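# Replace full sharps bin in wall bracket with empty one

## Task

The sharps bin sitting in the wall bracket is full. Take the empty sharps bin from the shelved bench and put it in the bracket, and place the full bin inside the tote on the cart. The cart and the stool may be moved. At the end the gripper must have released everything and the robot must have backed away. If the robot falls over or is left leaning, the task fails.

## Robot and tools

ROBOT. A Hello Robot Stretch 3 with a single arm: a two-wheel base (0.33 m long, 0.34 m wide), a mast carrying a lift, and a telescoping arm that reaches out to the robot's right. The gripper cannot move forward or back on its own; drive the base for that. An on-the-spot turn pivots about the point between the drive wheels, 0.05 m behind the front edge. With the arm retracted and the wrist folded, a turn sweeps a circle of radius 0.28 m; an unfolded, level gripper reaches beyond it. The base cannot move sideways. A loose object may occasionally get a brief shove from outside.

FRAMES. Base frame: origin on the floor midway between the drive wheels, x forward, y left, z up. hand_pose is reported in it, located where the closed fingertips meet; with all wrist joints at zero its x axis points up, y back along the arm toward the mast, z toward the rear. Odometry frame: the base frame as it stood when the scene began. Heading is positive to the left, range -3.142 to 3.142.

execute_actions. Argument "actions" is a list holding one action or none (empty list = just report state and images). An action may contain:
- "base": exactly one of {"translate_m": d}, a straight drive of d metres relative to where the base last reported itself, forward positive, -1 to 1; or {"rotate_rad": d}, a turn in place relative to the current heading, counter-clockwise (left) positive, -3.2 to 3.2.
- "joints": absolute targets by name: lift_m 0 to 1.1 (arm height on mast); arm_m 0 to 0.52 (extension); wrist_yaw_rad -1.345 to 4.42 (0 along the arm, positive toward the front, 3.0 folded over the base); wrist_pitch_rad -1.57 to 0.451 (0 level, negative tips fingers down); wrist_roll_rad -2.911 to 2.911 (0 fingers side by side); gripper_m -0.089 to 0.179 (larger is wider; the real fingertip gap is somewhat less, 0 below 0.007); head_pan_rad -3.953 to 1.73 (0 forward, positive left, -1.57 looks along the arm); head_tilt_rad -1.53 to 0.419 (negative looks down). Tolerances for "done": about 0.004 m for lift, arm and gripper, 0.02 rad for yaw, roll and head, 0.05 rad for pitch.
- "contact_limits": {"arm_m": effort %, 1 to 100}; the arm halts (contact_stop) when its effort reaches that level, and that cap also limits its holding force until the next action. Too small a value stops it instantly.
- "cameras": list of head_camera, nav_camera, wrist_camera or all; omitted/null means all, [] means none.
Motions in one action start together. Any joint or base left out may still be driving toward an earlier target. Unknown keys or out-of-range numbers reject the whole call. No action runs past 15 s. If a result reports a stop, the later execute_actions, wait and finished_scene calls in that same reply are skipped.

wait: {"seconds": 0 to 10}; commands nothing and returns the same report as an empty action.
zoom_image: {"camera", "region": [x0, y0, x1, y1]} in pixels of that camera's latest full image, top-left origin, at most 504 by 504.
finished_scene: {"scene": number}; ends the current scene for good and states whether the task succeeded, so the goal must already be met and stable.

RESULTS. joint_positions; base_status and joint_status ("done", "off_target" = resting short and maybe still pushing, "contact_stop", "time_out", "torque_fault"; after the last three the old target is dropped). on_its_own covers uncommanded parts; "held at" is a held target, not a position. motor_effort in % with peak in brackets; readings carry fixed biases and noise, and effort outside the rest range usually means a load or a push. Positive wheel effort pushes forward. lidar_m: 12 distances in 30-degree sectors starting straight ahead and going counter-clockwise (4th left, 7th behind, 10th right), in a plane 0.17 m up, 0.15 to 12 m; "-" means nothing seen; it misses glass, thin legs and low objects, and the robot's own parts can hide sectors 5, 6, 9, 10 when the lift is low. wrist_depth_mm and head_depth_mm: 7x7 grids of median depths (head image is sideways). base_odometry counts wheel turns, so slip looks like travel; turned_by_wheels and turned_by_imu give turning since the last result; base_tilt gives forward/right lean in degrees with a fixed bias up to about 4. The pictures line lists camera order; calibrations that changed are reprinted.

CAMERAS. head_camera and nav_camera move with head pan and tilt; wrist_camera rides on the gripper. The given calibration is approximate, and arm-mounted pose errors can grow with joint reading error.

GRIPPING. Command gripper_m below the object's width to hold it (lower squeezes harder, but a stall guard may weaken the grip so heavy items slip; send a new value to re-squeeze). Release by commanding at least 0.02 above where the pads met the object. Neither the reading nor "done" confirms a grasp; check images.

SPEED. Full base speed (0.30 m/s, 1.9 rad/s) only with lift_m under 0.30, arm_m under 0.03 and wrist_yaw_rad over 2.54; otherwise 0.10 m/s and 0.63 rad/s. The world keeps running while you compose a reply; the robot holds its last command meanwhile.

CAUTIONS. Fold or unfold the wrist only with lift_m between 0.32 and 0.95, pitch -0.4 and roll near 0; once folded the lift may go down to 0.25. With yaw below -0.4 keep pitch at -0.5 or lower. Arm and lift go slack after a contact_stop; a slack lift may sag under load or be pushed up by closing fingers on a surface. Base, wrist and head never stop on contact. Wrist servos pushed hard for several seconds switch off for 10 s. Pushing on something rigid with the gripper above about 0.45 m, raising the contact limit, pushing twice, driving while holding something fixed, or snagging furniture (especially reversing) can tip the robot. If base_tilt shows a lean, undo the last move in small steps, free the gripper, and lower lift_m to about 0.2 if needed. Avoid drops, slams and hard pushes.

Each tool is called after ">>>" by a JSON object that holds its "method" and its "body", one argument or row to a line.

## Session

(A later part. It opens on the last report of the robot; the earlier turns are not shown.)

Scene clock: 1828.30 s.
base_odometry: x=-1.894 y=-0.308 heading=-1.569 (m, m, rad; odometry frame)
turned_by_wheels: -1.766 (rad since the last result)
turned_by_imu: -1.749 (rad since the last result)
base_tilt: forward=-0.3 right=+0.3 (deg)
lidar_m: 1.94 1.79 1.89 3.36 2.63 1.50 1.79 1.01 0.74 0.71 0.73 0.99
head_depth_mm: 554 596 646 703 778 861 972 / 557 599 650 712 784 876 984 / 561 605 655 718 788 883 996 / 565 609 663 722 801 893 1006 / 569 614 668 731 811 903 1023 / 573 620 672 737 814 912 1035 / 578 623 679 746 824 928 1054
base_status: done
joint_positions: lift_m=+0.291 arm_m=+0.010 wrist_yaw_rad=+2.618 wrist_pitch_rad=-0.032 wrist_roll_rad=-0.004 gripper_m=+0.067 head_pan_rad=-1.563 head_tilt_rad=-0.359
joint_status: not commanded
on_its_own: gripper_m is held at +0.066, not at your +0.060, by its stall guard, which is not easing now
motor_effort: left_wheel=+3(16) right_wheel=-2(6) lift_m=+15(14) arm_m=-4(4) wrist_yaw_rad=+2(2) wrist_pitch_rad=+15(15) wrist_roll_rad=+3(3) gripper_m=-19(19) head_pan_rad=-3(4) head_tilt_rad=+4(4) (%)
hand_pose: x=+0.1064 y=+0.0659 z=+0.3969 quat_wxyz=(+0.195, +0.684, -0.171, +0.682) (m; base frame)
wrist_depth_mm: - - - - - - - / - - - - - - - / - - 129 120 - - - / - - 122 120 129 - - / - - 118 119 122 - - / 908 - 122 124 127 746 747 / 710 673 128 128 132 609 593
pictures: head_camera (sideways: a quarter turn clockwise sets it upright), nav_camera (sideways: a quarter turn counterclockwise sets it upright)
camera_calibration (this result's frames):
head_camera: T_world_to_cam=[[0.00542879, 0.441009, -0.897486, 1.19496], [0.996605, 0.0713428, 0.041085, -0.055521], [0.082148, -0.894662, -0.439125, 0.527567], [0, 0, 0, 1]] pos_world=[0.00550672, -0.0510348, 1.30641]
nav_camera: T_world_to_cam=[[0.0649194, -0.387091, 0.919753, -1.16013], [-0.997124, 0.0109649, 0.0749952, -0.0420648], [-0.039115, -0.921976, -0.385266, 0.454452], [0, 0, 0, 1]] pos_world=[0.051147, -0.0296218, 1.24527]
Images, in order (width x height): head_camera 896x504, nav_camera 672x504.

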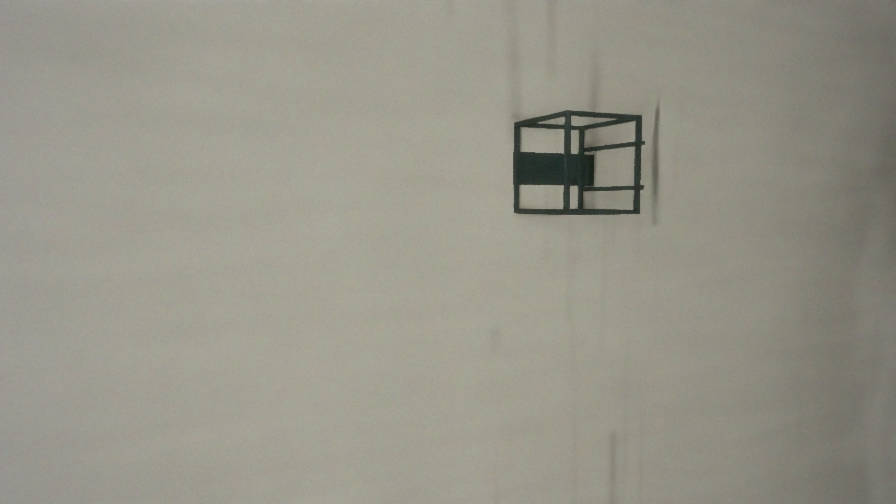

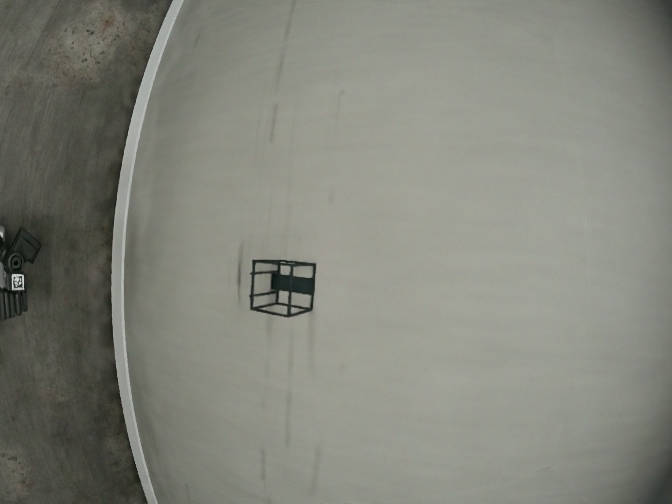

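>>> {"method": "execute_actions", "body": {
  "actions": [
    {"joints": {"lift_m": 0.74, "wrist_yaw_rad": 0.0, "arm_m": 0.09, "wrist_pitch_rad": 0.0}}
  ],
  "cameras": ["head_camera", "wrist_camera"]
}}

Scene clock: 1870.07 s.
base_odometry: x=-1.894 y=-0.308 heading=-1.569 (m, m, rad; odometry frame)
turned_by_wheels: +0.000 (rad since the last result)
turned_by_imu: +0.001 (rad since the last result)
base_tilt: forward=-0.3 right=+0.4 (deg)
lidar_m: 1.94 1.79 1.88 3.36 2.64 1.50 1.79 1.01 0.73 0.71 0.73 1.00
head_depth_mm: 554 596 645 705 774 862 957 / 558 599 650 710 782 829 960 / 561 606 656 719 776 547 - / 564 610 663 725 801 888 1011 / 570 615 668 731 809 903 1021 / 573 620 672 738 817 913 1034 / 579 624 680 746 826 924 1050
base_status: not commanded
joint_positions: lift_m=+0.739 arm_m=+0.090 wrist_yaw_rad=+0.004 wrist_pitch_rad=-0.032 wrist_roll_rad=-0.004 gripper_m=+0.067 head_pan_rad=-1.563 head_tilt_rad=-0.359
joint_status: all done
on_its_own: gripper_m is held at +0.066, not at your +0.060, by its stall guard, which is not easing now
motor_effort: left_wheel=+3(3) right_wheel=-2(2) lift_m=+37(38) arm_m=+3(4) wrist_yaw_rad=-2(2) wrist_pitch_rad=+15(14) wrist_roll_rad=+3(3) gripper_m=-19(19) head_pan_rad=-3(4) head_tilt_rad=+5(4) (%)
hand_pose: x=-0.0205 y=-0.4901 z=+0.8458 quat_wxyz=(+0.709, +0.013, -0.705, -0.010) (m; base frame)
wrist_depth_mm: 316 324 333 344 348 356 373 / 330 341 342 350 367 376 385 / 341 346 129 120 379 390 400 / 355 361 123 121 129 409 421 / 370 374 117 119 121 417 436 / 381 - 123 124 127 446 461 / 389 414 128 128 133 472 491
pictures: head_camera (sideways: a quarter turn clockwise sets it upright), wrist_camera
camera_calibration (this result's frames):
head_camera: T_world_to_cam=[[0.00542858, 0.441009, -0.897486, 1.19496], [0.996605, 0.0713432, 0.041085, -0.055521], [0.0821484, -0.894662, -0.439125, 0.527567], [0, 0, 0, 1]] pos_world=[0.00550675, -0.0510348, 1.30641]
wrist_camera: T_world_to_cam=[[-0.995348, 0.0851899, -0.0449907, 0.0523326], [0.0668442, 0.274374, -0.959297, 0.97014], [-0.0693782, -0.957842, -0.278792, -0.0661863], [0, 0, 0, 1]] pos_world=[-0.017351, -0.334035, 0.914555]
Images, in order (width x height): head_camera 896x504, wrist_camera 644x364.

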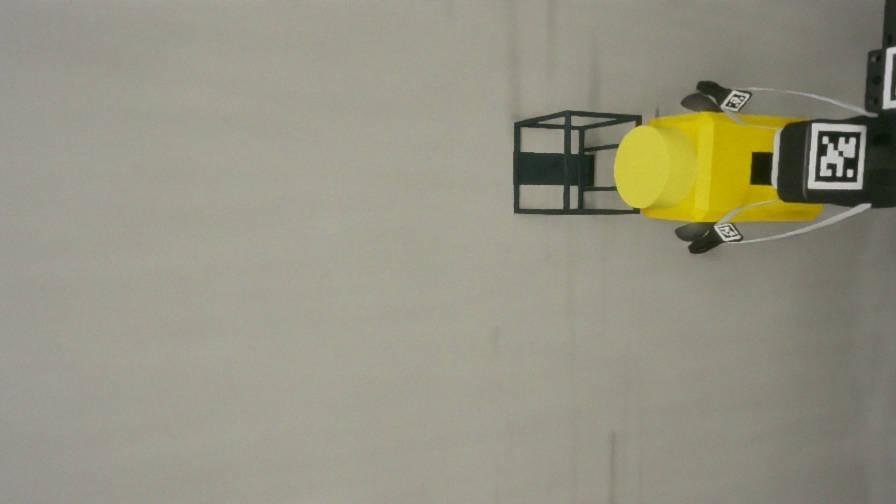

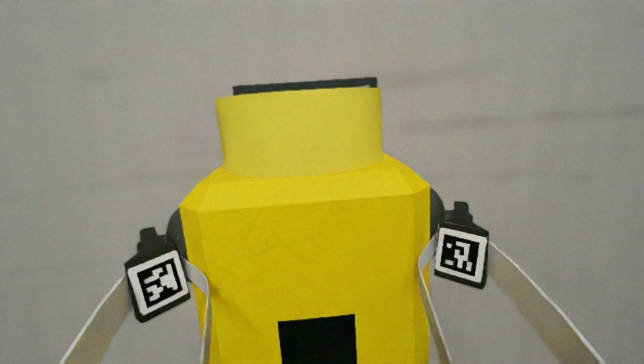

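>>> {"method": "zoom_image", "body": {
  "camera": "head_camera",
  "region": [500, 90, 760, 240]
}}

>>> {"method": "zoom_image", "body": {
  "camera": "wrist_camera",
  "region": [200, 60, 420, 130]
}}

Region (500, 90, 760, 240) of head_camera's 896x504 image, scaled by 1.938, with more detail than that image has; it fills the top 291 rows of this view, and the rest is white.

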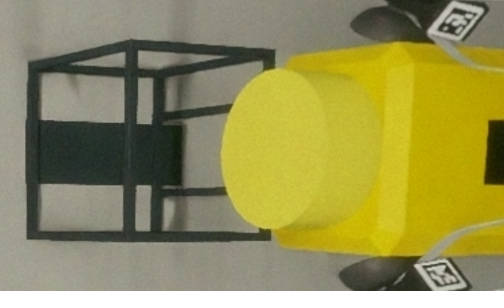

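Region (200, 60, 420, 130) of wrist_camera's 644x364 image, scaled by 2.291; it fills the top 160 rows of this view, and the rest is white.

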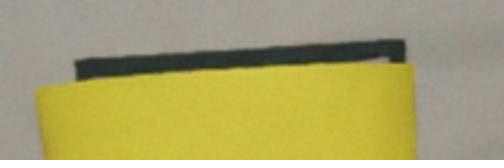

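>>> {"method": "execute_actions", "body": {
  "actions": [
    {"base": {"translate_m": -0.007}}
  ],
  "cameras": ["head_camera", "wrist_camera"]
}}

>>> {"method": "zoom_image", "body": {
  "camera": "head_camera",
  "region": [500, 90, 760, 240]
}}

>>> {"method": "zoom_image", "body": {
  "camera": "wrist_camera",
  "region": [200, 60, 420, 130]
}}

Scene clock: 1963.57 s.
base_odometry: x=-1.894 y=-0.301 heading=-1.569 (m, m, rad; odometry frame)
turned_by_wheels: +0.000 (rad since the last result)
turned_by_imu: +0.001 (rad since the last result)
base_tilt: forward=-0.3 right=+0.4 (deg)
lidar_m: 1.94 1.80 1.90 3.37 2.62 1.50 1.79 1.01 0.74 0.71 0.73 1.00
head_depth_mm: 554 595 646 703 776 860 953 / 557 602 652 711 770 827 957 / 561 605 658 717 777 547 - / 566 609 660 723 802 888 1009 / 568 614 667 731 808 904 1025 / 575 621 673 738 819 912 1035 / 579 626 681 747 825 925 1052
base_status: done
joint_positions: lift_m=+0.739 arm_m=+0.090 wrist_yaw_rad=+0.003 wrist_pitch_rad=-0.032 wrist_roll_rad=-0.004 gripper_m=+0.067 head_pan_rad=-1.563 head_tilt_rad=-0.359
joint_status: not commanded
on_its_own: gripper_m is held at +0.066, not at your +0.060, by its stall guard, which is not easing now
motor_effort: left_wheel=+3(6) right_wheel=-2(5) lift_m=+37(37) arm_m=+4(3) wrist_yaw_rad=-1(2) wrist_pitch_rad=+15(15) wrist_roll_rad=+3(3) gripper_m=-20(19) head_pan_rad=-3(3) head_tilt_rad=+4(4) (%)
hand_pose: x=-0.0208 y=-0.4901 z=+0.8458 quat_wxyz=(+0.709, +0.013, -0.705, -0.011) (m; base frame)
wrist_depth_mm: 316 323 331 340 351 360 365 / 325 334 343 347 361 378 388 / 337 345 129 120 381 395 403 / 351 363 123 121 128 412 419 / 368 372 117 119 122 423 440 / 381 - 122 124 127 442 451 / 391 411 128 128 133 468 486
pictures: head_camera (sideways: a quarter turn clockwise sets it upright), wrist_camera
camera_calibration (this result's frames):
head_camera: T_world_to_cam=[[0.00542869, 0.44101, -0.897486, 1.19496], [0.996605, 0.071343, 0.041085, -0.055521], [0.0821482, -0.894662, -0.439125, 0.527567], [0, 0, 0, 1]] pos_world=[0.00550674, -0.0510348, 1.30641]
wrist_camera: T_world_to_cam=[[-0.99527, 0.0861047, -0.0449906, 0.0525489], [0.0670963, 0.274312, -0.959297, 0.970131], [-0.0702585, -0.957778, -0.278792, -0.0661899], [0, 0, 0, 1]] pos_world=[-0.0174423, -0.334039, 0.914555]
Images, in order (width x height): head_camera 896x504, wrist_camera 644x364.

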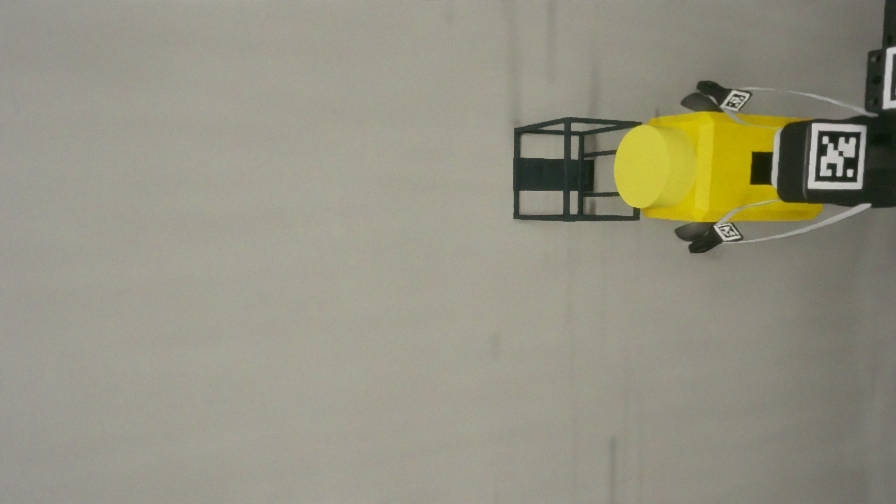

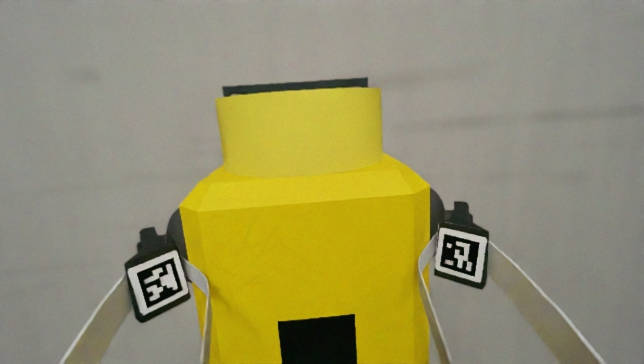

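Region (500, 90, 760, 240) of head_camera's 896x504 image, scaled by 1.938, with more detail than that image has; it fills the top 291 rows of this view, and the rest is white.

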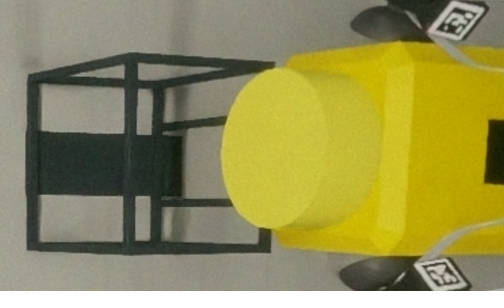

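Region (200, 60, 420, 130) of wrist_camera's 644x364 image, scaled by 2.291; it fills the top 160 rows of this view, and the rest is white.

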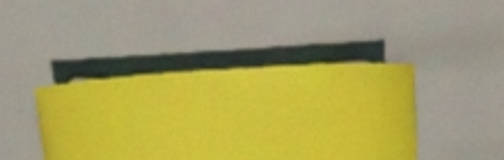

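>>> {"method": "execute_actions", "body": {
  "actions": [
    {"joints": {"lift_m": 0.968, "arm_m": 0.11}}
  ],
  "cameras": ["head_camera", "wrist_camera"]
}}

Scene clock: 1984.93 s.
base_odometry: x=-1.894 y=-0.301 heading=-1.569 (m, m, rad; odometry frame)
turned_by_wheels: +0.000 (rad since the last result)
turned_by_imu: +0.001 (rad since the last result)
base_tilt: forward=-0.3 right=+0.3 (deg)
lidar_m: 1.94 1.79 1.89 3.38 2.64 1.49 1.79 1.01 0.74 0.71 0.73 1.00
head_depth_mm: 554 595 647 691 - - 989 / 557 600 653 600 - - 990 / 560 605 656 471 - 885 1000 / 565 609 662 716 801 892 1009 / 569 615 668 731 809 906 1019 / 575 619 673 739 817 915 1032 / 578 626 680 746 824 923 1050
base_status: not commanded
joint_positions: lift_m=+0.967 arm_m=+0.110 wrist_yaw_rad=+0.003 wrist_pitch_rad=-0.032 wrist_roll_rad=-0.004 gripper_m=+0.067 head_pan_rad=-1.563 head_tilt_rad=-0.359
joint_status: all done
on_its_own: gripper_m is held at +0.066, not at your +0.060, by its stall guard, which is not easing now
motor_effort: left_wheel=+3(3) right_wheel=-2(2) lift_m=+37(38) arm_m=+3(6) wrist_yaw_rad=-1(1) wrist_pitch_rad=+15(15) wrist_roll_rad=+3(3) gripper_m=-19(19) head_pan_rad=-3(3) head_tilt_rad=+5(3) (%)
hand_pose: x=-0.0208 y=-0.5100 z=+1.0738 quat_wxyz=(+0.709, +0.013, -0.705, -0.011) (m; base frame)
wrist_depth_mm: 299 306 315 320 331 344 349 / 310 320 324 330 344 353 361 / 321 326 129 120 362 371 379 / 333 346 122 121 128 386 399 / 345 355 117 120 121 404 420 / 365 - 122 124 127 425 444 / 377 386 128 128 132 450 462
pictures: head_camera (sideways: a quarter turn clockwise sets it upright), wrist_camera
camera_calibration (this result's frames):
head_camera: T_world_to_cam=[[0.00542864, 0.44101, -0.897486, 1.19496], [0.996605, 0.0713431, 0.041085, -0.055521], [0.0821483, -0.894662, -0.439125, 0.527567], [0, 0, 0, 1]] pos_world=[0.00550674, -0.0510348, 1.30641]
wrist_camera: T_world_to_cam=[[-0.99527, 0.0861059, -0.0449883, 0.0645258], [0.0670964, 0.274339, -0.959289, 1.19434], [-0.0702584, -0.95777, -0.278819, -0.021735], [0, 0, 0, 1]] pos_world=[-0.0174423, -0.354027, 1.14256]
Images, in order (width x height): head_camera 896x504, wrist_camera 644x364.

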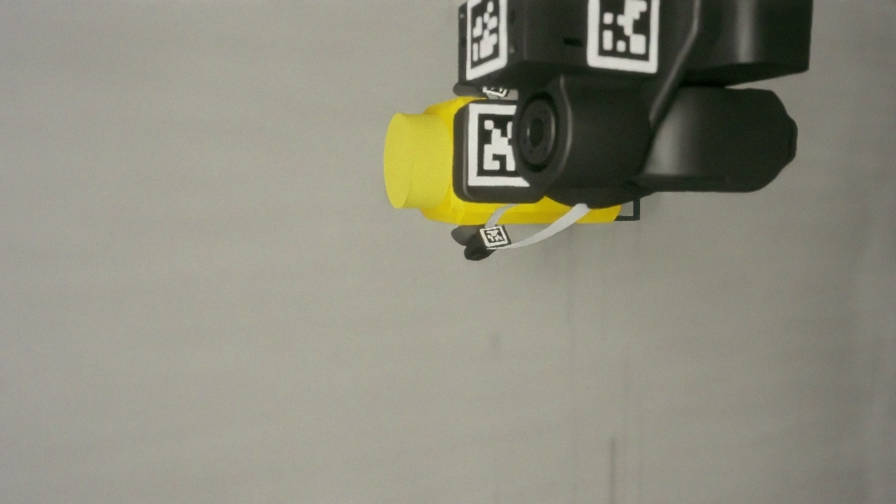

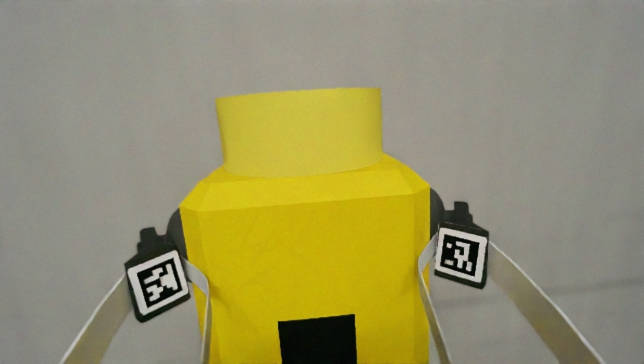

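>>> {"method": "execute_actions", "body": {
  "actions": [
    {"joints": {"arm_m": 0.242, "wrist_pitch_rad": 0.03}, "contact_limits": {"arm_m": 20}}
  ],
  "cameras": ["head_camera", "wrist_camera"]
}}

Scene clock: 2034.03 s.
base_odometry: x=-1.894 y=-0.301 heading=-1.569 (m, m, rad; odometry frame)
turned_by_wheels: +0.000 (rad since the last result)
turned_by_imu: +0.000 (rad since the last result)
base_tilt: forward=-0.3 right=+0.4 (deg)
lidar_m: 1.94 1.79 1.89 3.36 2.63 1.50 1.80 1.01 0.74 0.71 0.73 1.00
head_depth_mm: 553 595 646 - 793 862 971 / 556 599 644 - 797 870 979 / 559 605 637 - 785 882 997 / 565 609 661 726 796 895 1007 / 568 615 667 730 806 905 1019 / 574 619 674 738 818 915 1031 / 578 625 679 745 829 925 1048
base_status: not commanded
joint_positions: lift_m=+0.967 arm_m=+0.242 wrist_yaw_rad=+0.002 wrist_pitch_rad=-0.005 wrist_roll_rad=-0.004 gripper_m=+0.067 head_pan_rad=-1.563 head_tilt_rad=-0.359
joint_status: all done
on_its_own: gripper_m is held at +0.066, not at your +0.060, by its stall guard, which is not easing now
motor_effort: left_wheel=+3(3) right_wheel=-2(2) lift_m=+38(36) arm_m=+3(4) wrist_yaw_rad=-1(1) wrist_pitch_rad=+16(19) wrist_roll_rad=+3(3) gripper_m=-19(19) head_pan_rad=-3(4) head_tilt_rad=+4(4) (%)
contact_limits: arm_m 20 (drawing in: default 28, maximum 46; extending or still: default 37, maximum 62)
hand_pose: x=-0.0208 y=-0.6428 z=+1.0808 quat_wxyz=(+0.709, +0.003, -0.705, -0.001) (m; base frame)
wrist_depth_mm: 188 192 199 203 208 214 220 / 194 199 203 208 214 222 228 / 201 205 129 121 223 229 237 / 208 213 122 121 128 240 247 / 216 220 118 119 122 250 257 / 222 - 122 124 127 261 266 / 230 238 127 128 132 270 279
pictures: head_camera (sideways: a quarter turn clockwise sets it upright), wrist_camera
camera_calibration (this result's frames):
head_camera: T_world_to_cam=[[0.00542858, 0.44101, -0.897486, 1.19496], [0.996605, 0.0713432, 0.041085, -0.055521], [0.0821484, -0.894662, -0.439125, 0.527567], [0, 0, 0, 1]] pos_world=[0.00550675, -0.0510348, 1.30641]
wrist_camera: T_world_to_cam=[[-0.995242, 0.0851259, -0.0474003, 0.0781811], [0.0672378, 0.247971, -0.966431, 1.22826], [-0.0705144, -0.96502, -0.252515, -0.18006], [0, 0, 0, 1]] pos_world=[-0.0174731, -0.484989, 1.14526]
Images, in order (width x height): head_camera 896x504, wrist_camera 644x364.

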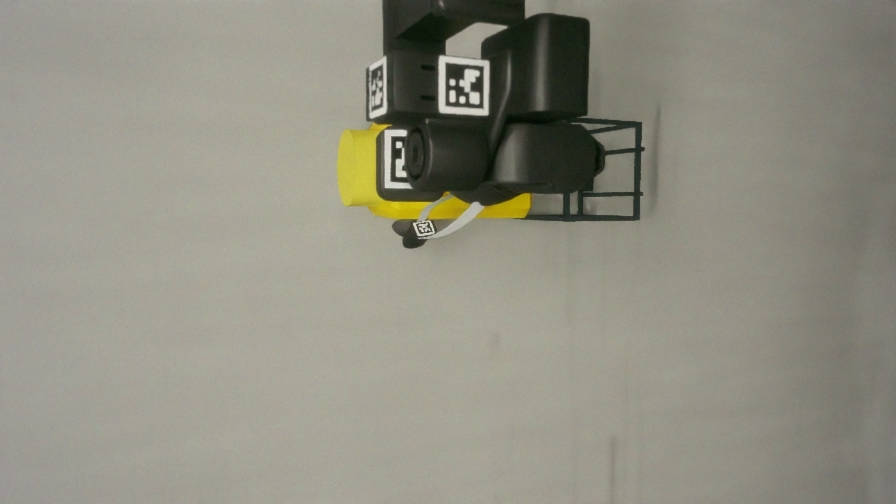

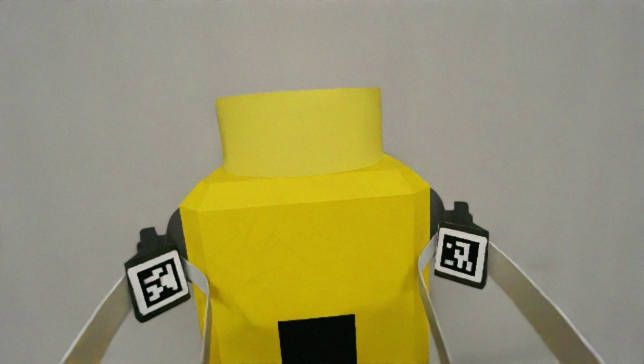

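>>> {"method": "zoom_image", "body": {
  "camera": "head_camera",
  "region": [420, 90, 680, 260]
}}

Region (420, 90, 680, 260) of head_camera's 896x504 image, scaled by 1.938, with more detail than that image has; it fills the top 330 rows of this view, and the rest is white.

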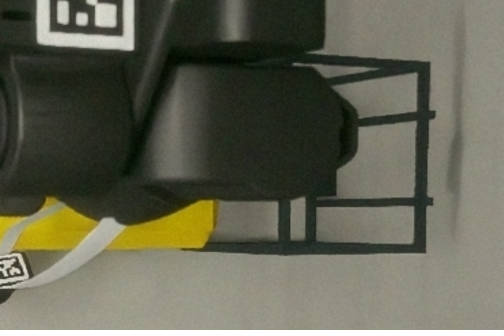

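>>> {"method": "zoom_image", "body": {
  "camera": "head_camera",
  "region": [480, 190, 600, 240]
}}

Region (480, 190, 600, 240) of head_camera's 896x504 image, scaled by 4.200, with more detail than that image has; it fills the top 210 rows of this view, and the rest is white.

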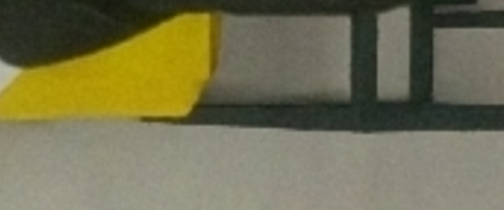

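>>> {"method": "execute_actions", "body": {
  "actions": [
    {"base": {"translate_m": -0.011}, "joints": {"wrist_yaw_rad": 0.037}}
  ],
  "cameras": ["head_camera", "wrist_camera"]
}}

>>> {"method": "zoom_image", "body": {
  "camera": "head_camera",
  "region": [480, 190, 600, 240]
}}

Scene clock: 2156.00 s.
base_odometry: x=-1.894 y=-0.290 heading=-1.569 (m, m, rad; odometry frame)
turned_by_wheels: +0.000 (rad since the last result)
turned_by_imu: +0.001 (rad since the last result)
base_tilt: forward=-0.4 right=+0.4 (deg)
lidar_m: 1.96 1.81 1.91 3.41 2.62 1.49 1.80 1.01 0.74 0.71 0.73 1.00
head_depth_mm: 553 595 644 - 800 863 966 / 556 599 646 - 800 872 984 / 561 604 641 - 808 882 996 / 564 607 663 721 799 891 1013 / 569 615 669 733 809 900 1022 / 574 618 674 737 816 915 1039 / 578 624 678 746 825 925 1048
base_status: done
joint_positions: lift_m=+0.967 arm_m=+0.242 wrist_yaw_rad=+0.034 wrist_pitch_rad=-0.005 wrist_roll_rad=-0.004 gripper_m=+0.067 head_pan_rad=-1.563 head_tilt_rad=-0.359
joint_status: all done
on_its_own: gripper_m is held at +0.066, not at your +0.060, by its stall guard, which is not easing now
motor_effort: left_wheel=+3(6) right_wheel=-2(6) lift_m=+37(37) arm_m=+3(3) wrist_yaw_rad=+2(4) wrist_pitch_rad=+16(16) wrist_roll_rad=+3(3) gripper_m=-19(19) head_pan_rad=-3(3) head_tilt_rad=+4(5) (%)
hand_pose: x=-0.0127 y=-0.6427 z=+1.0808 quat_wxyz=(+0.709, +0.014, -0.705, +0.010) (m; base frame)
wrist_depth_mm: 191 195 199 202 205 208 214 / 199 203 205 207 213 218 222 / 205 209 130 120 221 226 230 / 211 216 123 120 129 234 239 / 221 223 117 119 122 245 249 / 227 - 122 124 127 252 259 / 235 242 128 128 132 264 271
pictures: head_camera (sideways: a quarter turn clockwise sets it upright), wrist_camera
camera_calibration (this result's frames):
head_camera: T_world_to_cam=[[0.00542864, 0.441009, -0.897486, 1.19496], [0.996605, 0.0713431, 0.041085, -0.055521], [0.0821483, -0.894662, -0.439125, 0.527567], [0, 0, 0, 1]] pos_world=[0.00550674, -0.0510348, 1.30641]
wrist_camera: T_world_to_cam=[[-0.997453, 0.0532941, -0.0474002, 0.0658249], [0.0592831, 0.249992, -0.966431, 1.22887], [-0.0396554, -0.96678, -0.252515, -0.180081], [0, 0, 0, 1]] pos_world=[-0.0143351, -0.484814, 1.14526]
Images, in order (width x height): head_camera 896x504, wrist_camera 644x364.

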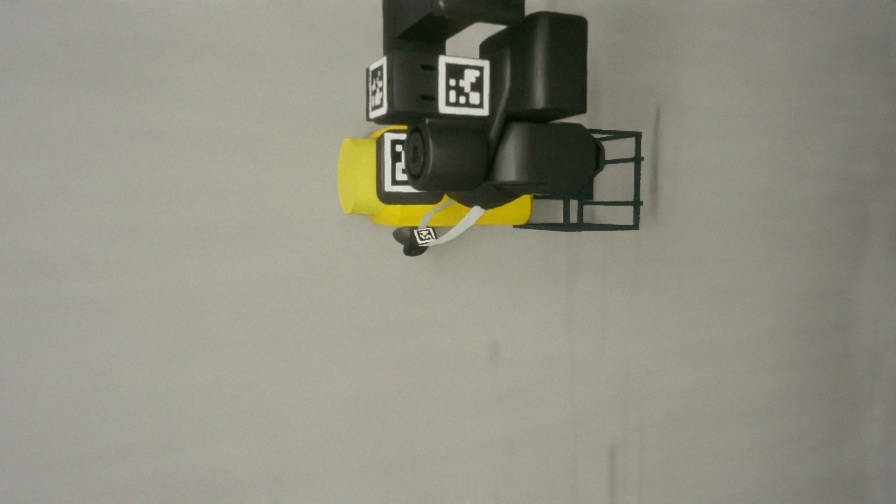

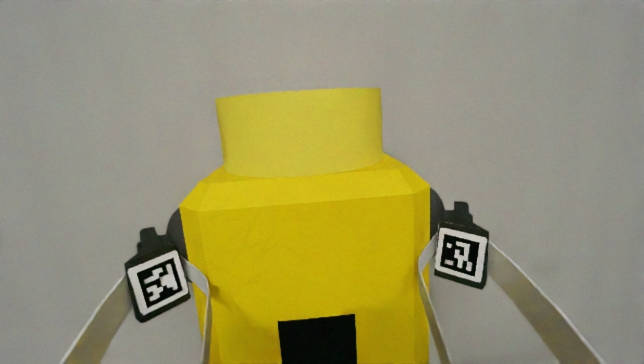

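Region (480, 190, 600, 240) of head_camera's 896x504 image, scaled by 4.200, with more detail than that image has; it fills the top 210 rows of this view, and the rest is white.

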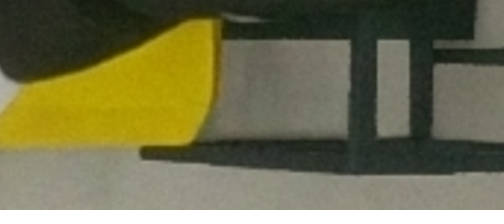

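>>> {"method": "execute_actions", "body": {
  "actions": [
    {"joints": {"lift_m": 0.935, "arm_m": 0.241}, "contact_limits": {"arm_m": 20}}
  ],
  "cameras": ["head_camera"]
}}

>>> {"method": "zoom_image", "body": {
  "camera": "head_camera",
  "region": [480, 110, 680, 250]
}}

Scene clock: 2170.80 s.
base_odometry: x=-1.894 y=-0.290 heading=-1.569 (m, m, rad; odometry frame)
turned_by_wheels: +0.000 (rad since the last result)
turned_by_imu: +0.000 (rad since the last result)
base_tilt: forward=-0.3 right=+0.3 (deg)
lidar_m: 1.95 1.81 1.91 3.39 2.61 1.48 1.79 1.01 0.73 0.71 0.73 1.00
head_depth_mm: 552 596 645 688 - 859 968 / 556 601 650 687 - 873 982 / 561 606 648 596 805 882 994 / 565 609 662 714 798 891 1007 / 569 617 667 731 808 902 1022 / 573 618 674 739 815 916 1037 / 577 624 680 746 825 924 1050
base_status: not commanded
joint_positions: lift_m=+0.936 arm_m=+0.241 wrist_yaw_rad=+0.034 wrist_pitch_rad=-0.004 wrist_roll_rad=-0.004 gripper_m=+0.067 head_pan_rad=-1.563 head_tilt_rad=-0.359
joint_status: all done
on_its_own: gripper_m is held at +0.066, not at your +0.060, by its stall guard, which is not easing now
motor_effort: left_wheel=+3(3) right_wheel=-2(2) lift_m=+14(38) arm_m=-4(4) wrist_yaw_rad=+2(2) wrist_pitch_rad=+16(16) wrist_roll_rad=+3(3) gripper_m=-20(19) head_pan_rad=-3(4) head_tilt_rad=+4(4) (%)
contact_limits: arm_m 20 (drawing in: default 28, maximum 46; extending or still: default 37, maximum 62)
hand_pose: x=-0.0127 y=-0.6422 z=+1.0490 quat_wxyz=(+0.709, +0.014, -0.705, +0.010) (m; base frame)
wrist_depth_mm: 192 196 200 203 208 211 214 / 198 203 206 208 212 217 223 / 206 209 129 120 224 228 230 / 213 218 123 120 128 235 240 / 220 224 118 119 122 244 250 / 229 - 122 124 127 257 262 / 236 242 128 129 132 263 273
pictures: head_camera (sideways: a quarter turn clockwise sets it upright)
camera_calibration (this result's frames):
head_camera: T_world_to_cam=[[0.00542874, 0.441009, -0.897486, 1.19496], [0.996605, 0.0713429, 0.041085, -0.055521], [0.0821481, -0.894662, -0.439125, 0.527567], [0, 0, 0, 1]] pos_world=[0.00550673, -0.0510348, 1.30641]
Images, in order (width x height): head_camera 896x504.

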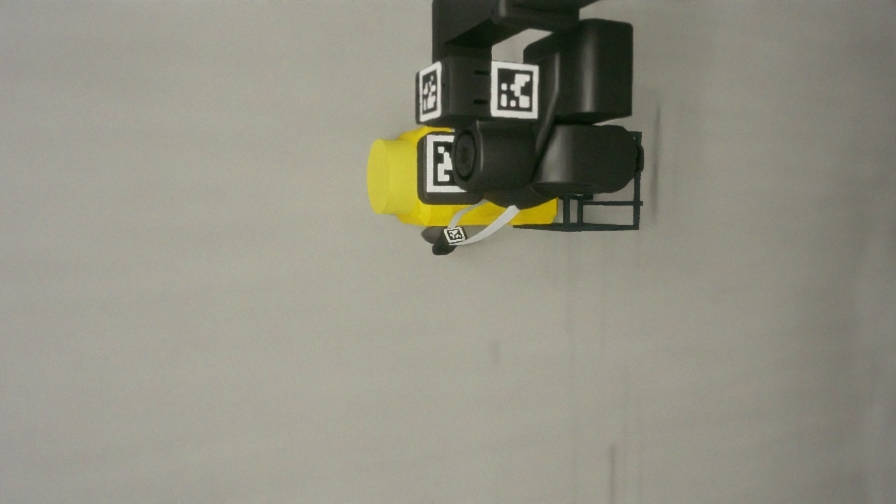

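Region (480, 110, 680, 250) of head_camera's 896x504 image, scaled by 2.520, with more detail than that image has; it fills the top 353 rows of this view, and the rest is white.

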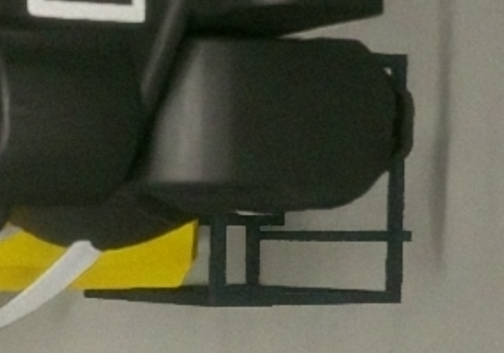

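>>> {"method": "execute_actions", "body": {
  "actions": [
    {"joints": {"lift_m": 0.92}}
  ],
  "cameras": ["head_camera", "wrist_camera"]
}}

>>> {"method": "zoom_image", "body": {
  "camera": "head_camera",
  "region": [480, 110, 680, 250]
}}

Scene clock: 2191.03 s.
base_odometry: x=-1.894 y=-0.290 heading=-1.569 (m, m, rad; odometry frame)
turned_by_wheels: +0.000 (rad since the last result)
turned_by_imu: +0.000 (rad since the last result)
base_tilt: forward=-0.3 right=+0.3 (deg)
lidar_m: 1.95 1.80 1.90 3.40 2.61 1.48 1.79 1.01 0.73 0.71 0.73 1.00
head_depth_mm: 554 595 645 691 - 865 969 / 557 598 651 693 - 876 985 / 560 604 655 609 - 883 997 / 565 609 663 715 799 890 1009 / 568 615 668 731 809 899 1021 / 574 620 675 739 815 911 1037 / 578 625 681 745 824 925 1046
base_status: not commanded
joint_positions: lift_m=+0.921 arm_m=+0.241 wrist_yaw_rad=+0.035 wrist_pitch_rad=-0.003 wrist_roll_rad=-0.004 gripper_m=+0.067 head_pan_rad=-1.563 head_tilt_rad=-0.359
joint_status: all done
on_its_own: gripper_m is held at +0.066, not at your +0.060, by its stall guard, which is not easing now
motor_effort: left_wheel=+3(3) right_wheel=-2(3) lift_m=+15(16) arm_m=-4(4) wrist_yaw_rad=+2(3) wrist_pitch_rad=+15(16) wrist_roll_rad=+3(3) gripper_m=-19(19) head_pan_rad=-3(3) head_tilt_rad=+4(4) (%)
hand_pose: x=-0.0125 y=-0.6423 z=+1.0344 quat_wxyz=(+0.709, +0.014, -0.705, +0.011) (m; base frame)
wrist_depth_mm: 193 196 198 203 206 210 215 / 200 204 204 208 212 218 223 / 207 210 129 120 219 228 230 / 214 218 122 121 134 235 239 / 221 220 118 119 121 244 249 / 229 - 122 123 128 255 258 / 235 244 127 128 133 264 270
pictures: head_camera (sideways: a quarter turn clockwise sets it upright), wrist_camera
camera_calibration (this result's frames):
head_camera: T_world_to_cam=[[0.00542864, 0.441009, -0.897486, 1.19496], [0.996605, 0.0713431, 0.041085, -0.055521], [0.0821483, -0.894662, -0.439125, 0.527567], [0, 0, 0, 1]] pos_world=[0.00550674, -0.0510348, 1.30641]
wrist_camera: T_world_to_cam=[[-0.997475, 0.0526116, -0.0477046, 0.0636322], [0.0593294, 0.248109, -0.966914, 1.18321], [-0.039035, -0.967302, -0.250604, -0.193688], [0, 0, 0, 1]] pos_world=[-0.0142883, -0.484268, 1.09856]
Images, in order (width x height): head_camera 896x504, wrist_camera 644x364.

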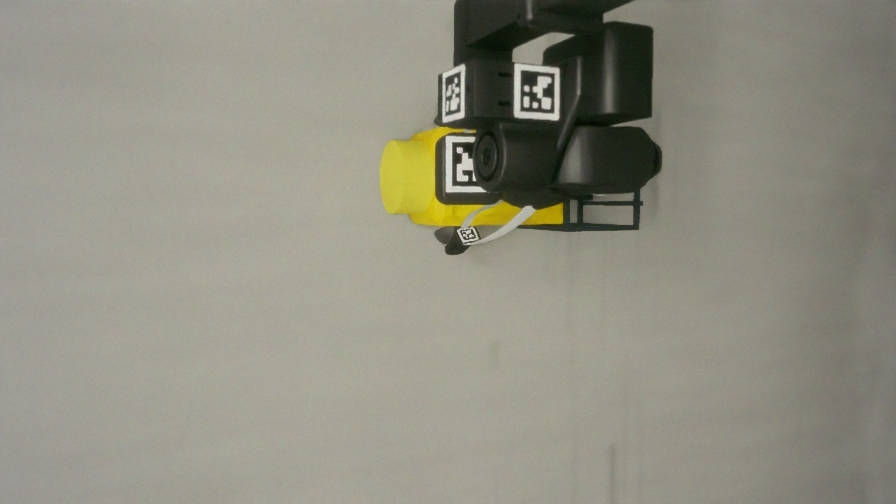

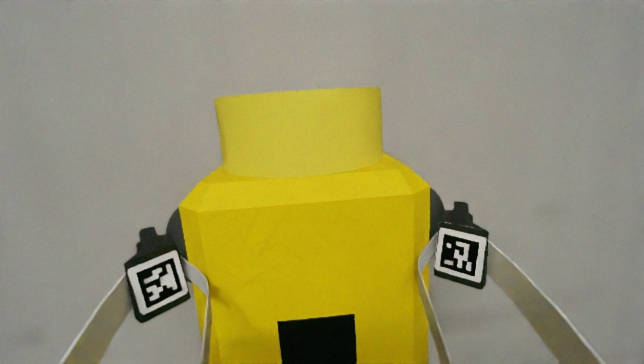

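Region (480, 110, 680, 250) of head_camera's 896x504 image, scaled by 2.520, with more detail than that image has; it fills the top 353 rows of this view, and the rest is white.

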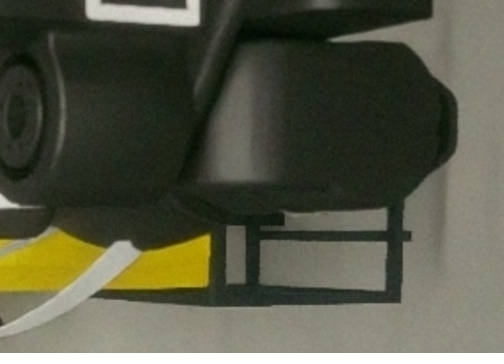

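>>> {"method": "execute_actions", "body": {
  "actions": [
    {"joints": {"lift_m": 0.86}}
  ],
  "cameras": ["head_camera", "wrist_camera"]
}}

Scene clock: 2200.43 s.
base_odometry: x=-1.894 y=-0.290 heading=-1.569 (m, m, rad; odometry frame)
turned_by_wheels: +0.000 (rad since the last result)
turned_by_imu: +0.000 (rad since the last result)
base_tilt: forward=-0.3 right=+0.3 (deg)
lidar_m: 1.95 1.80 1.91 3.40 2.61 1.48 1.80 1.01 0.74 0.71 0.73 1.00
head_depth_mm: 553 595 644 705 746 893 972 / 557 601 650 705 - 904 983 / 561 604 656 642 - 906 990 / 565 609 662 718 802 891 1005 / 570 614 667 731 810 902 1018 / 572 620 672 739 816 914 1033 / 579 624 680 744 827 921 1048
base_status: not commanded
joint_positions: lift_m=+0.860 arm_m=+0.241 wrist_yaw_rad=+0.035 wrist_pitch_rad=-0.002 wrist_roll_rad=-0.004 gripper_m=+0.067 head_pan_rad=-1.563 head_tilt_rad=-0.359
joint_status: all done
on_its_own: gripper_m is held at +0.066, not at your +0.060, by its stall guard, which is not easing now
motor_effort: left_wheel=+3(3) right_wheel=-2(3) lift_m=+14(16) arm_m=-4(4) wrist_yaw_rad=+1(1) wrist_pitch_rad=+15(15) wrist_roll_rad=+3(3) gripper_m=-20(19) head_pan_rad=-4(3) head_tilt_rad=+4(4) (%)
hand_pose: x=-0.0124 y=-0.6423 z=+0.9745 quat_wxyz=(+0.709, +0.014, -0.705, +0.011) (m; base frame)
wrist_depth_mm: 193 195 199 204 207 209 213 / 200 203 205 209 213 219 221 / 206 209 128 120 222 228 229 / 213 216 122 121 132 236 238 / 221 222 118 119 121 243 248 / 227 - 122 124 127 255 259 / 236 244 127 128 133 264 269
pictures: head_camera (sideways: a quarter turn clockwise sets it upright), wrist_camera
camera_calibration (this result's frames):
head_camera: T_world_to_cam=[[0.00542858, 0.44101, -0.897486, 1.19496], [0.996605, 0.0713432, 0.041085, -0.055521], [0.0821484, -0.894662, -0.439125, 0.527567], [0, 0, 0, 1]] pos_world=[0.00550675, -0.0510348, 1.30641]
wrist_camera: T_world_to_cam=[[-0.997486, 0.0523902, -0.0477267, 0.0607061], [0.0592853, 0.24786, -0.96698, 1.12516], [-0.0388307, -0.967378, -0.250343, -0.209012], [0, 0, 0, 1]] pos_world=[-0.0142681, -0.484256, 1.03858]
Images, in order (width x height): head_camera 896x504, wrist_camera 644x364.

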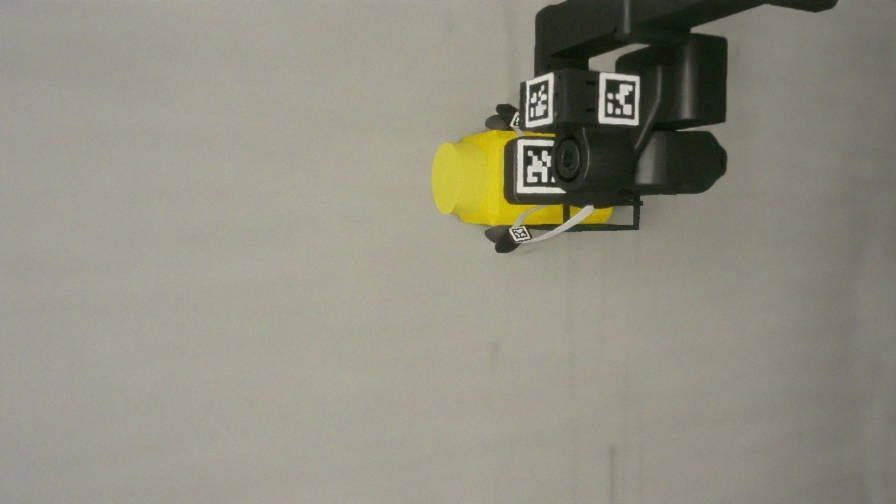

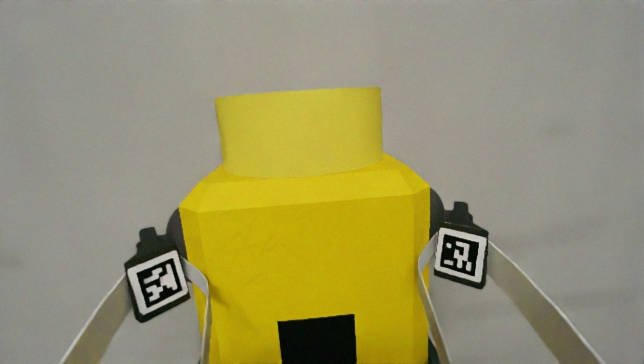

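>>> {"method": "execute_actions", "body": {
  "actions": [
    {"joints": {"lift_m": 0.846}}
  ],
  "cameras": ["head_camera", "wrist_camera"]
}}

Scene clock: 2218.03 s.
base_odometry: x=-1.894 y=-0.290 heading=-1.569 (m, m, rad; odometry frame)
turned_by_wheels: +0.000 (rad since the last result)
turned_by_imu: +0.000 (rad since the last result)
base_tilt: forward=-0.3 right=+0.3 (deg)
lidar_m: 1.96 1.81 1.91 3.41 2.61 1.49 1.79 1.01 0.73 0.71 0.73 1.00
head_depth_mm: 553 595 645 703 752 - 970 / 557 600 650 706 - - 984 / 561 605 656 677 - 911 994 / 565 608 661 720 799 891 1008 / 569 614 667 732 809 903 1013 / 573 620 674 738 815 911 1033 / 577 625 678 746 828 926 1049
base_status: not commanded
joint_positions: lift_m=+0.847 arm_m=+0.241 wrist_yaw_rad=+0.035 wrist_pitch_rad=-0.002 wrist_roll_rad=-0.004 gripper_m=+0.067 head_pan_rad=-1.563 head_tilt_rad=-0.359
joint_status: all done
on_its_own: gripper_m is held at +0.066, not at your +0.060, by its stall guard, which is not easing now
motor_effort: left_wheel=+3(3) right_wheel=-2(2) lift_m=+15(13) arm_m=-4(4) wrist_yaw_rad=+1(1) wrist_pitch_rad=+15(15) wrist_roll_rad=+3(3) gripper_m=-19(19) head_pan_rad=-3(3) head_tilt_rad=+4(4) (%)
hand_pose: x=-0.0124 y=-0.6423 z=+0.9607 quat_wxyz=(+0.709, +0.013, -0.705, +0.012) (m; base frame)
wrist_depth_mm: 194 196 200 203 206 212 215 / 199 201 205 208 215 216 222 / 206 209 128 120 222 226 233 / 213 217 121 121 133 233 240 / 220 222 117 119 121 244 249 / 226 - 122 124 127 252 260 / 236 246 127 128 131 263 266
pictures: head_camera (sideways: a quarter turn clockwise sets it upright), wrist_camera
camera_calibration (this result's frames):
head_camera: T_world_to_cam=[[0.00542869, 0.44101, -0.897486, 1.19496], [0.996605, 0.071343, 0.041085, -0.055521], [0.0821482, -0.894662, -0.439125, 0.527567], [0, 0, 0, 1]] pos_world=[0.00550674, -0.0510348, 1.30641]
wrist_camera: T_world_to_cam=[[-0.997488, 0.0522862, -0.0477864, 0.0600565], [0.0592905, 0.247198, -0.967149, 1.11153], [-0.0387558, -0.967553, -0.249677, -0.213238], [0, 0, 0, 1]] pos_world=[-0.014262, -0.484228, 1.02465]
Images, in order (width x height): head_camera 896x504, wrist_camera 644x364.

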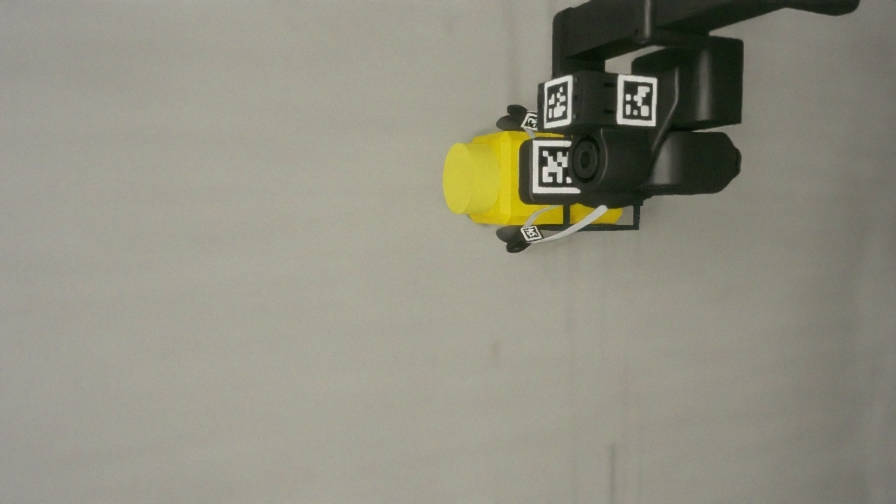

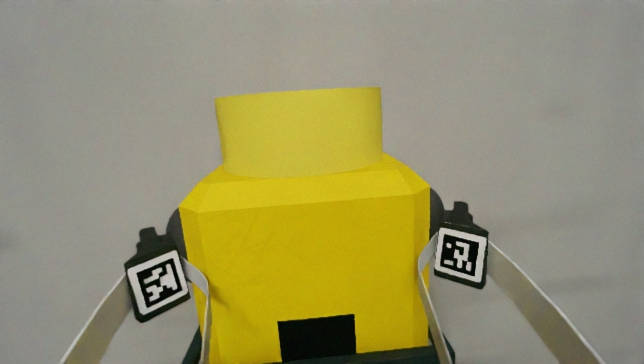

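>>> {"method": "zoom_image", "body": {
  "camera": "head_camera",
  "region": [540, 180, 680, 250]
}}

Region (540, 180, 680, 250) of head_camera's 896x504 image, scaled by 3.600, with more detail than that image has.

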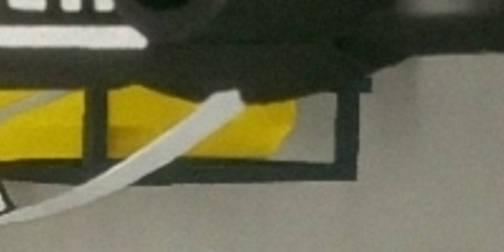

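>>> {"method": "execute_actions", "body": {
  "actions": [
    {"joints": {"lift_m": 0.839}}
  ],
  "cameras": ["head_camera"]
}}

>>> {"method": "zoom_image", "body": {
  "camera": "head_camera",
  "region": [540, 180, 680, 250]
}}

Scene clock: 2231.43 s.
base_odometry: x=-1.894 y=-0.290 heading=-1.569 (m, m, rad; odometry frame)
turned_by_wheels: +0.000 (rad since the last result)
turned_by_imu: +0.000 (rad since the last result)
base_tilt: forward=-0.3 right=+0.3 (deg)
lidar_m: 1.95 1.81 1.91 3.39 2.62 1.48 1.79 1.01 0.73 0.71 0.73 1.00
head_depth_mm: 553 596 647 704 754 - 974 / 556 599 652 705 748 - 982 / 561 606 655 690 643 911 994 / 565 608 660 724 802 892 1008 / 569 613 667 731 810 905 1021 / 574 619 674 739 819 912 1038 / 578 625 681 744 827 926 1050
base_status: not commanded
joint_positions: lift_m=+0.840 arm_m=+0.241 wrist_yaw_rad=+0.035 wrist_pitch_rad=-0.001 wrist_roll_rad=-0.004 gripper_m=+0.067 head_pan_rad=-1.563 head_tilt_rad=-0.359
joint_status: all done
on_its_own: gripper_m is held at +0.066, not at your +0.060, by its stall guard, which is not easing now
motor_effort: left_wheel=+3(3) right_wheel=-2(2) lift_m=+14(14) arm_m=-5(3) wrist_yaw_rad=+2(1) wrist_pitch_rad=+15(15) wrist_roll_rad=+3(3) gripper_m=-20(19) head_pan_rad=-3(3) head_tilt_rad=+4(4) (%)
hand_pose: x=-0.0124 y=-0.6423 z=+0.9538 quat_wxyz=(+0.709, +0.013, -0.705, +0.012) (m; base frame)
wrist_depth_mm: 195 196 201 203 206 210 214 / 200 202 205 209 211 218 223 / 207 209 129 120 220 226 230 / 213 216 122 120 132 232 241 / 221 223 117 119 121 243 248 / 227 - 122 124 127 256 261 / 237 242 126 127 130 265 269
pictures: head_camera (sideways: a quarter turn clockwise sets it upright)
camera_calibration (this result's frames):
head_camera: T_world_to_cam=[[0.00542869, 0.441009, -0.897486, 1.19496], [0.996605, 0.071343, 0.041085, -0.055521], [0.0821482, -0.894662, -0.439125, 0.527567], [0, 0, 0, 1]] pos_world=[0.00550674, -0.0510348, 1.30641]
Images, in order (width x height): head_camera 896x504.

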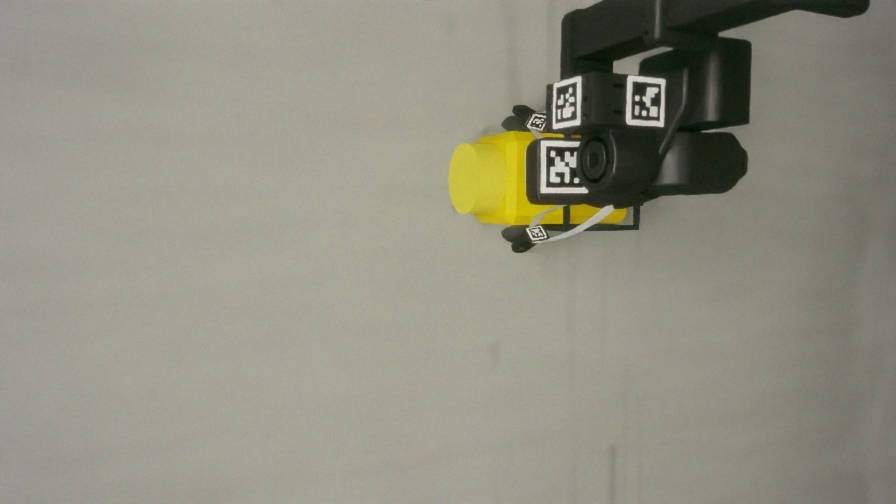

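Region (540, 180, 680, 250) of head_camera's 896x504 image, scaled by 3.600, with more detail than that image has.

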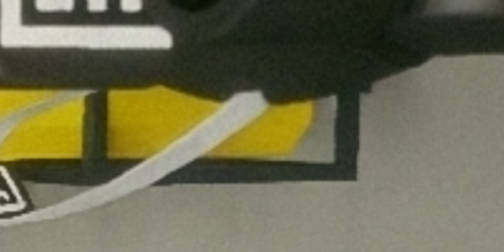

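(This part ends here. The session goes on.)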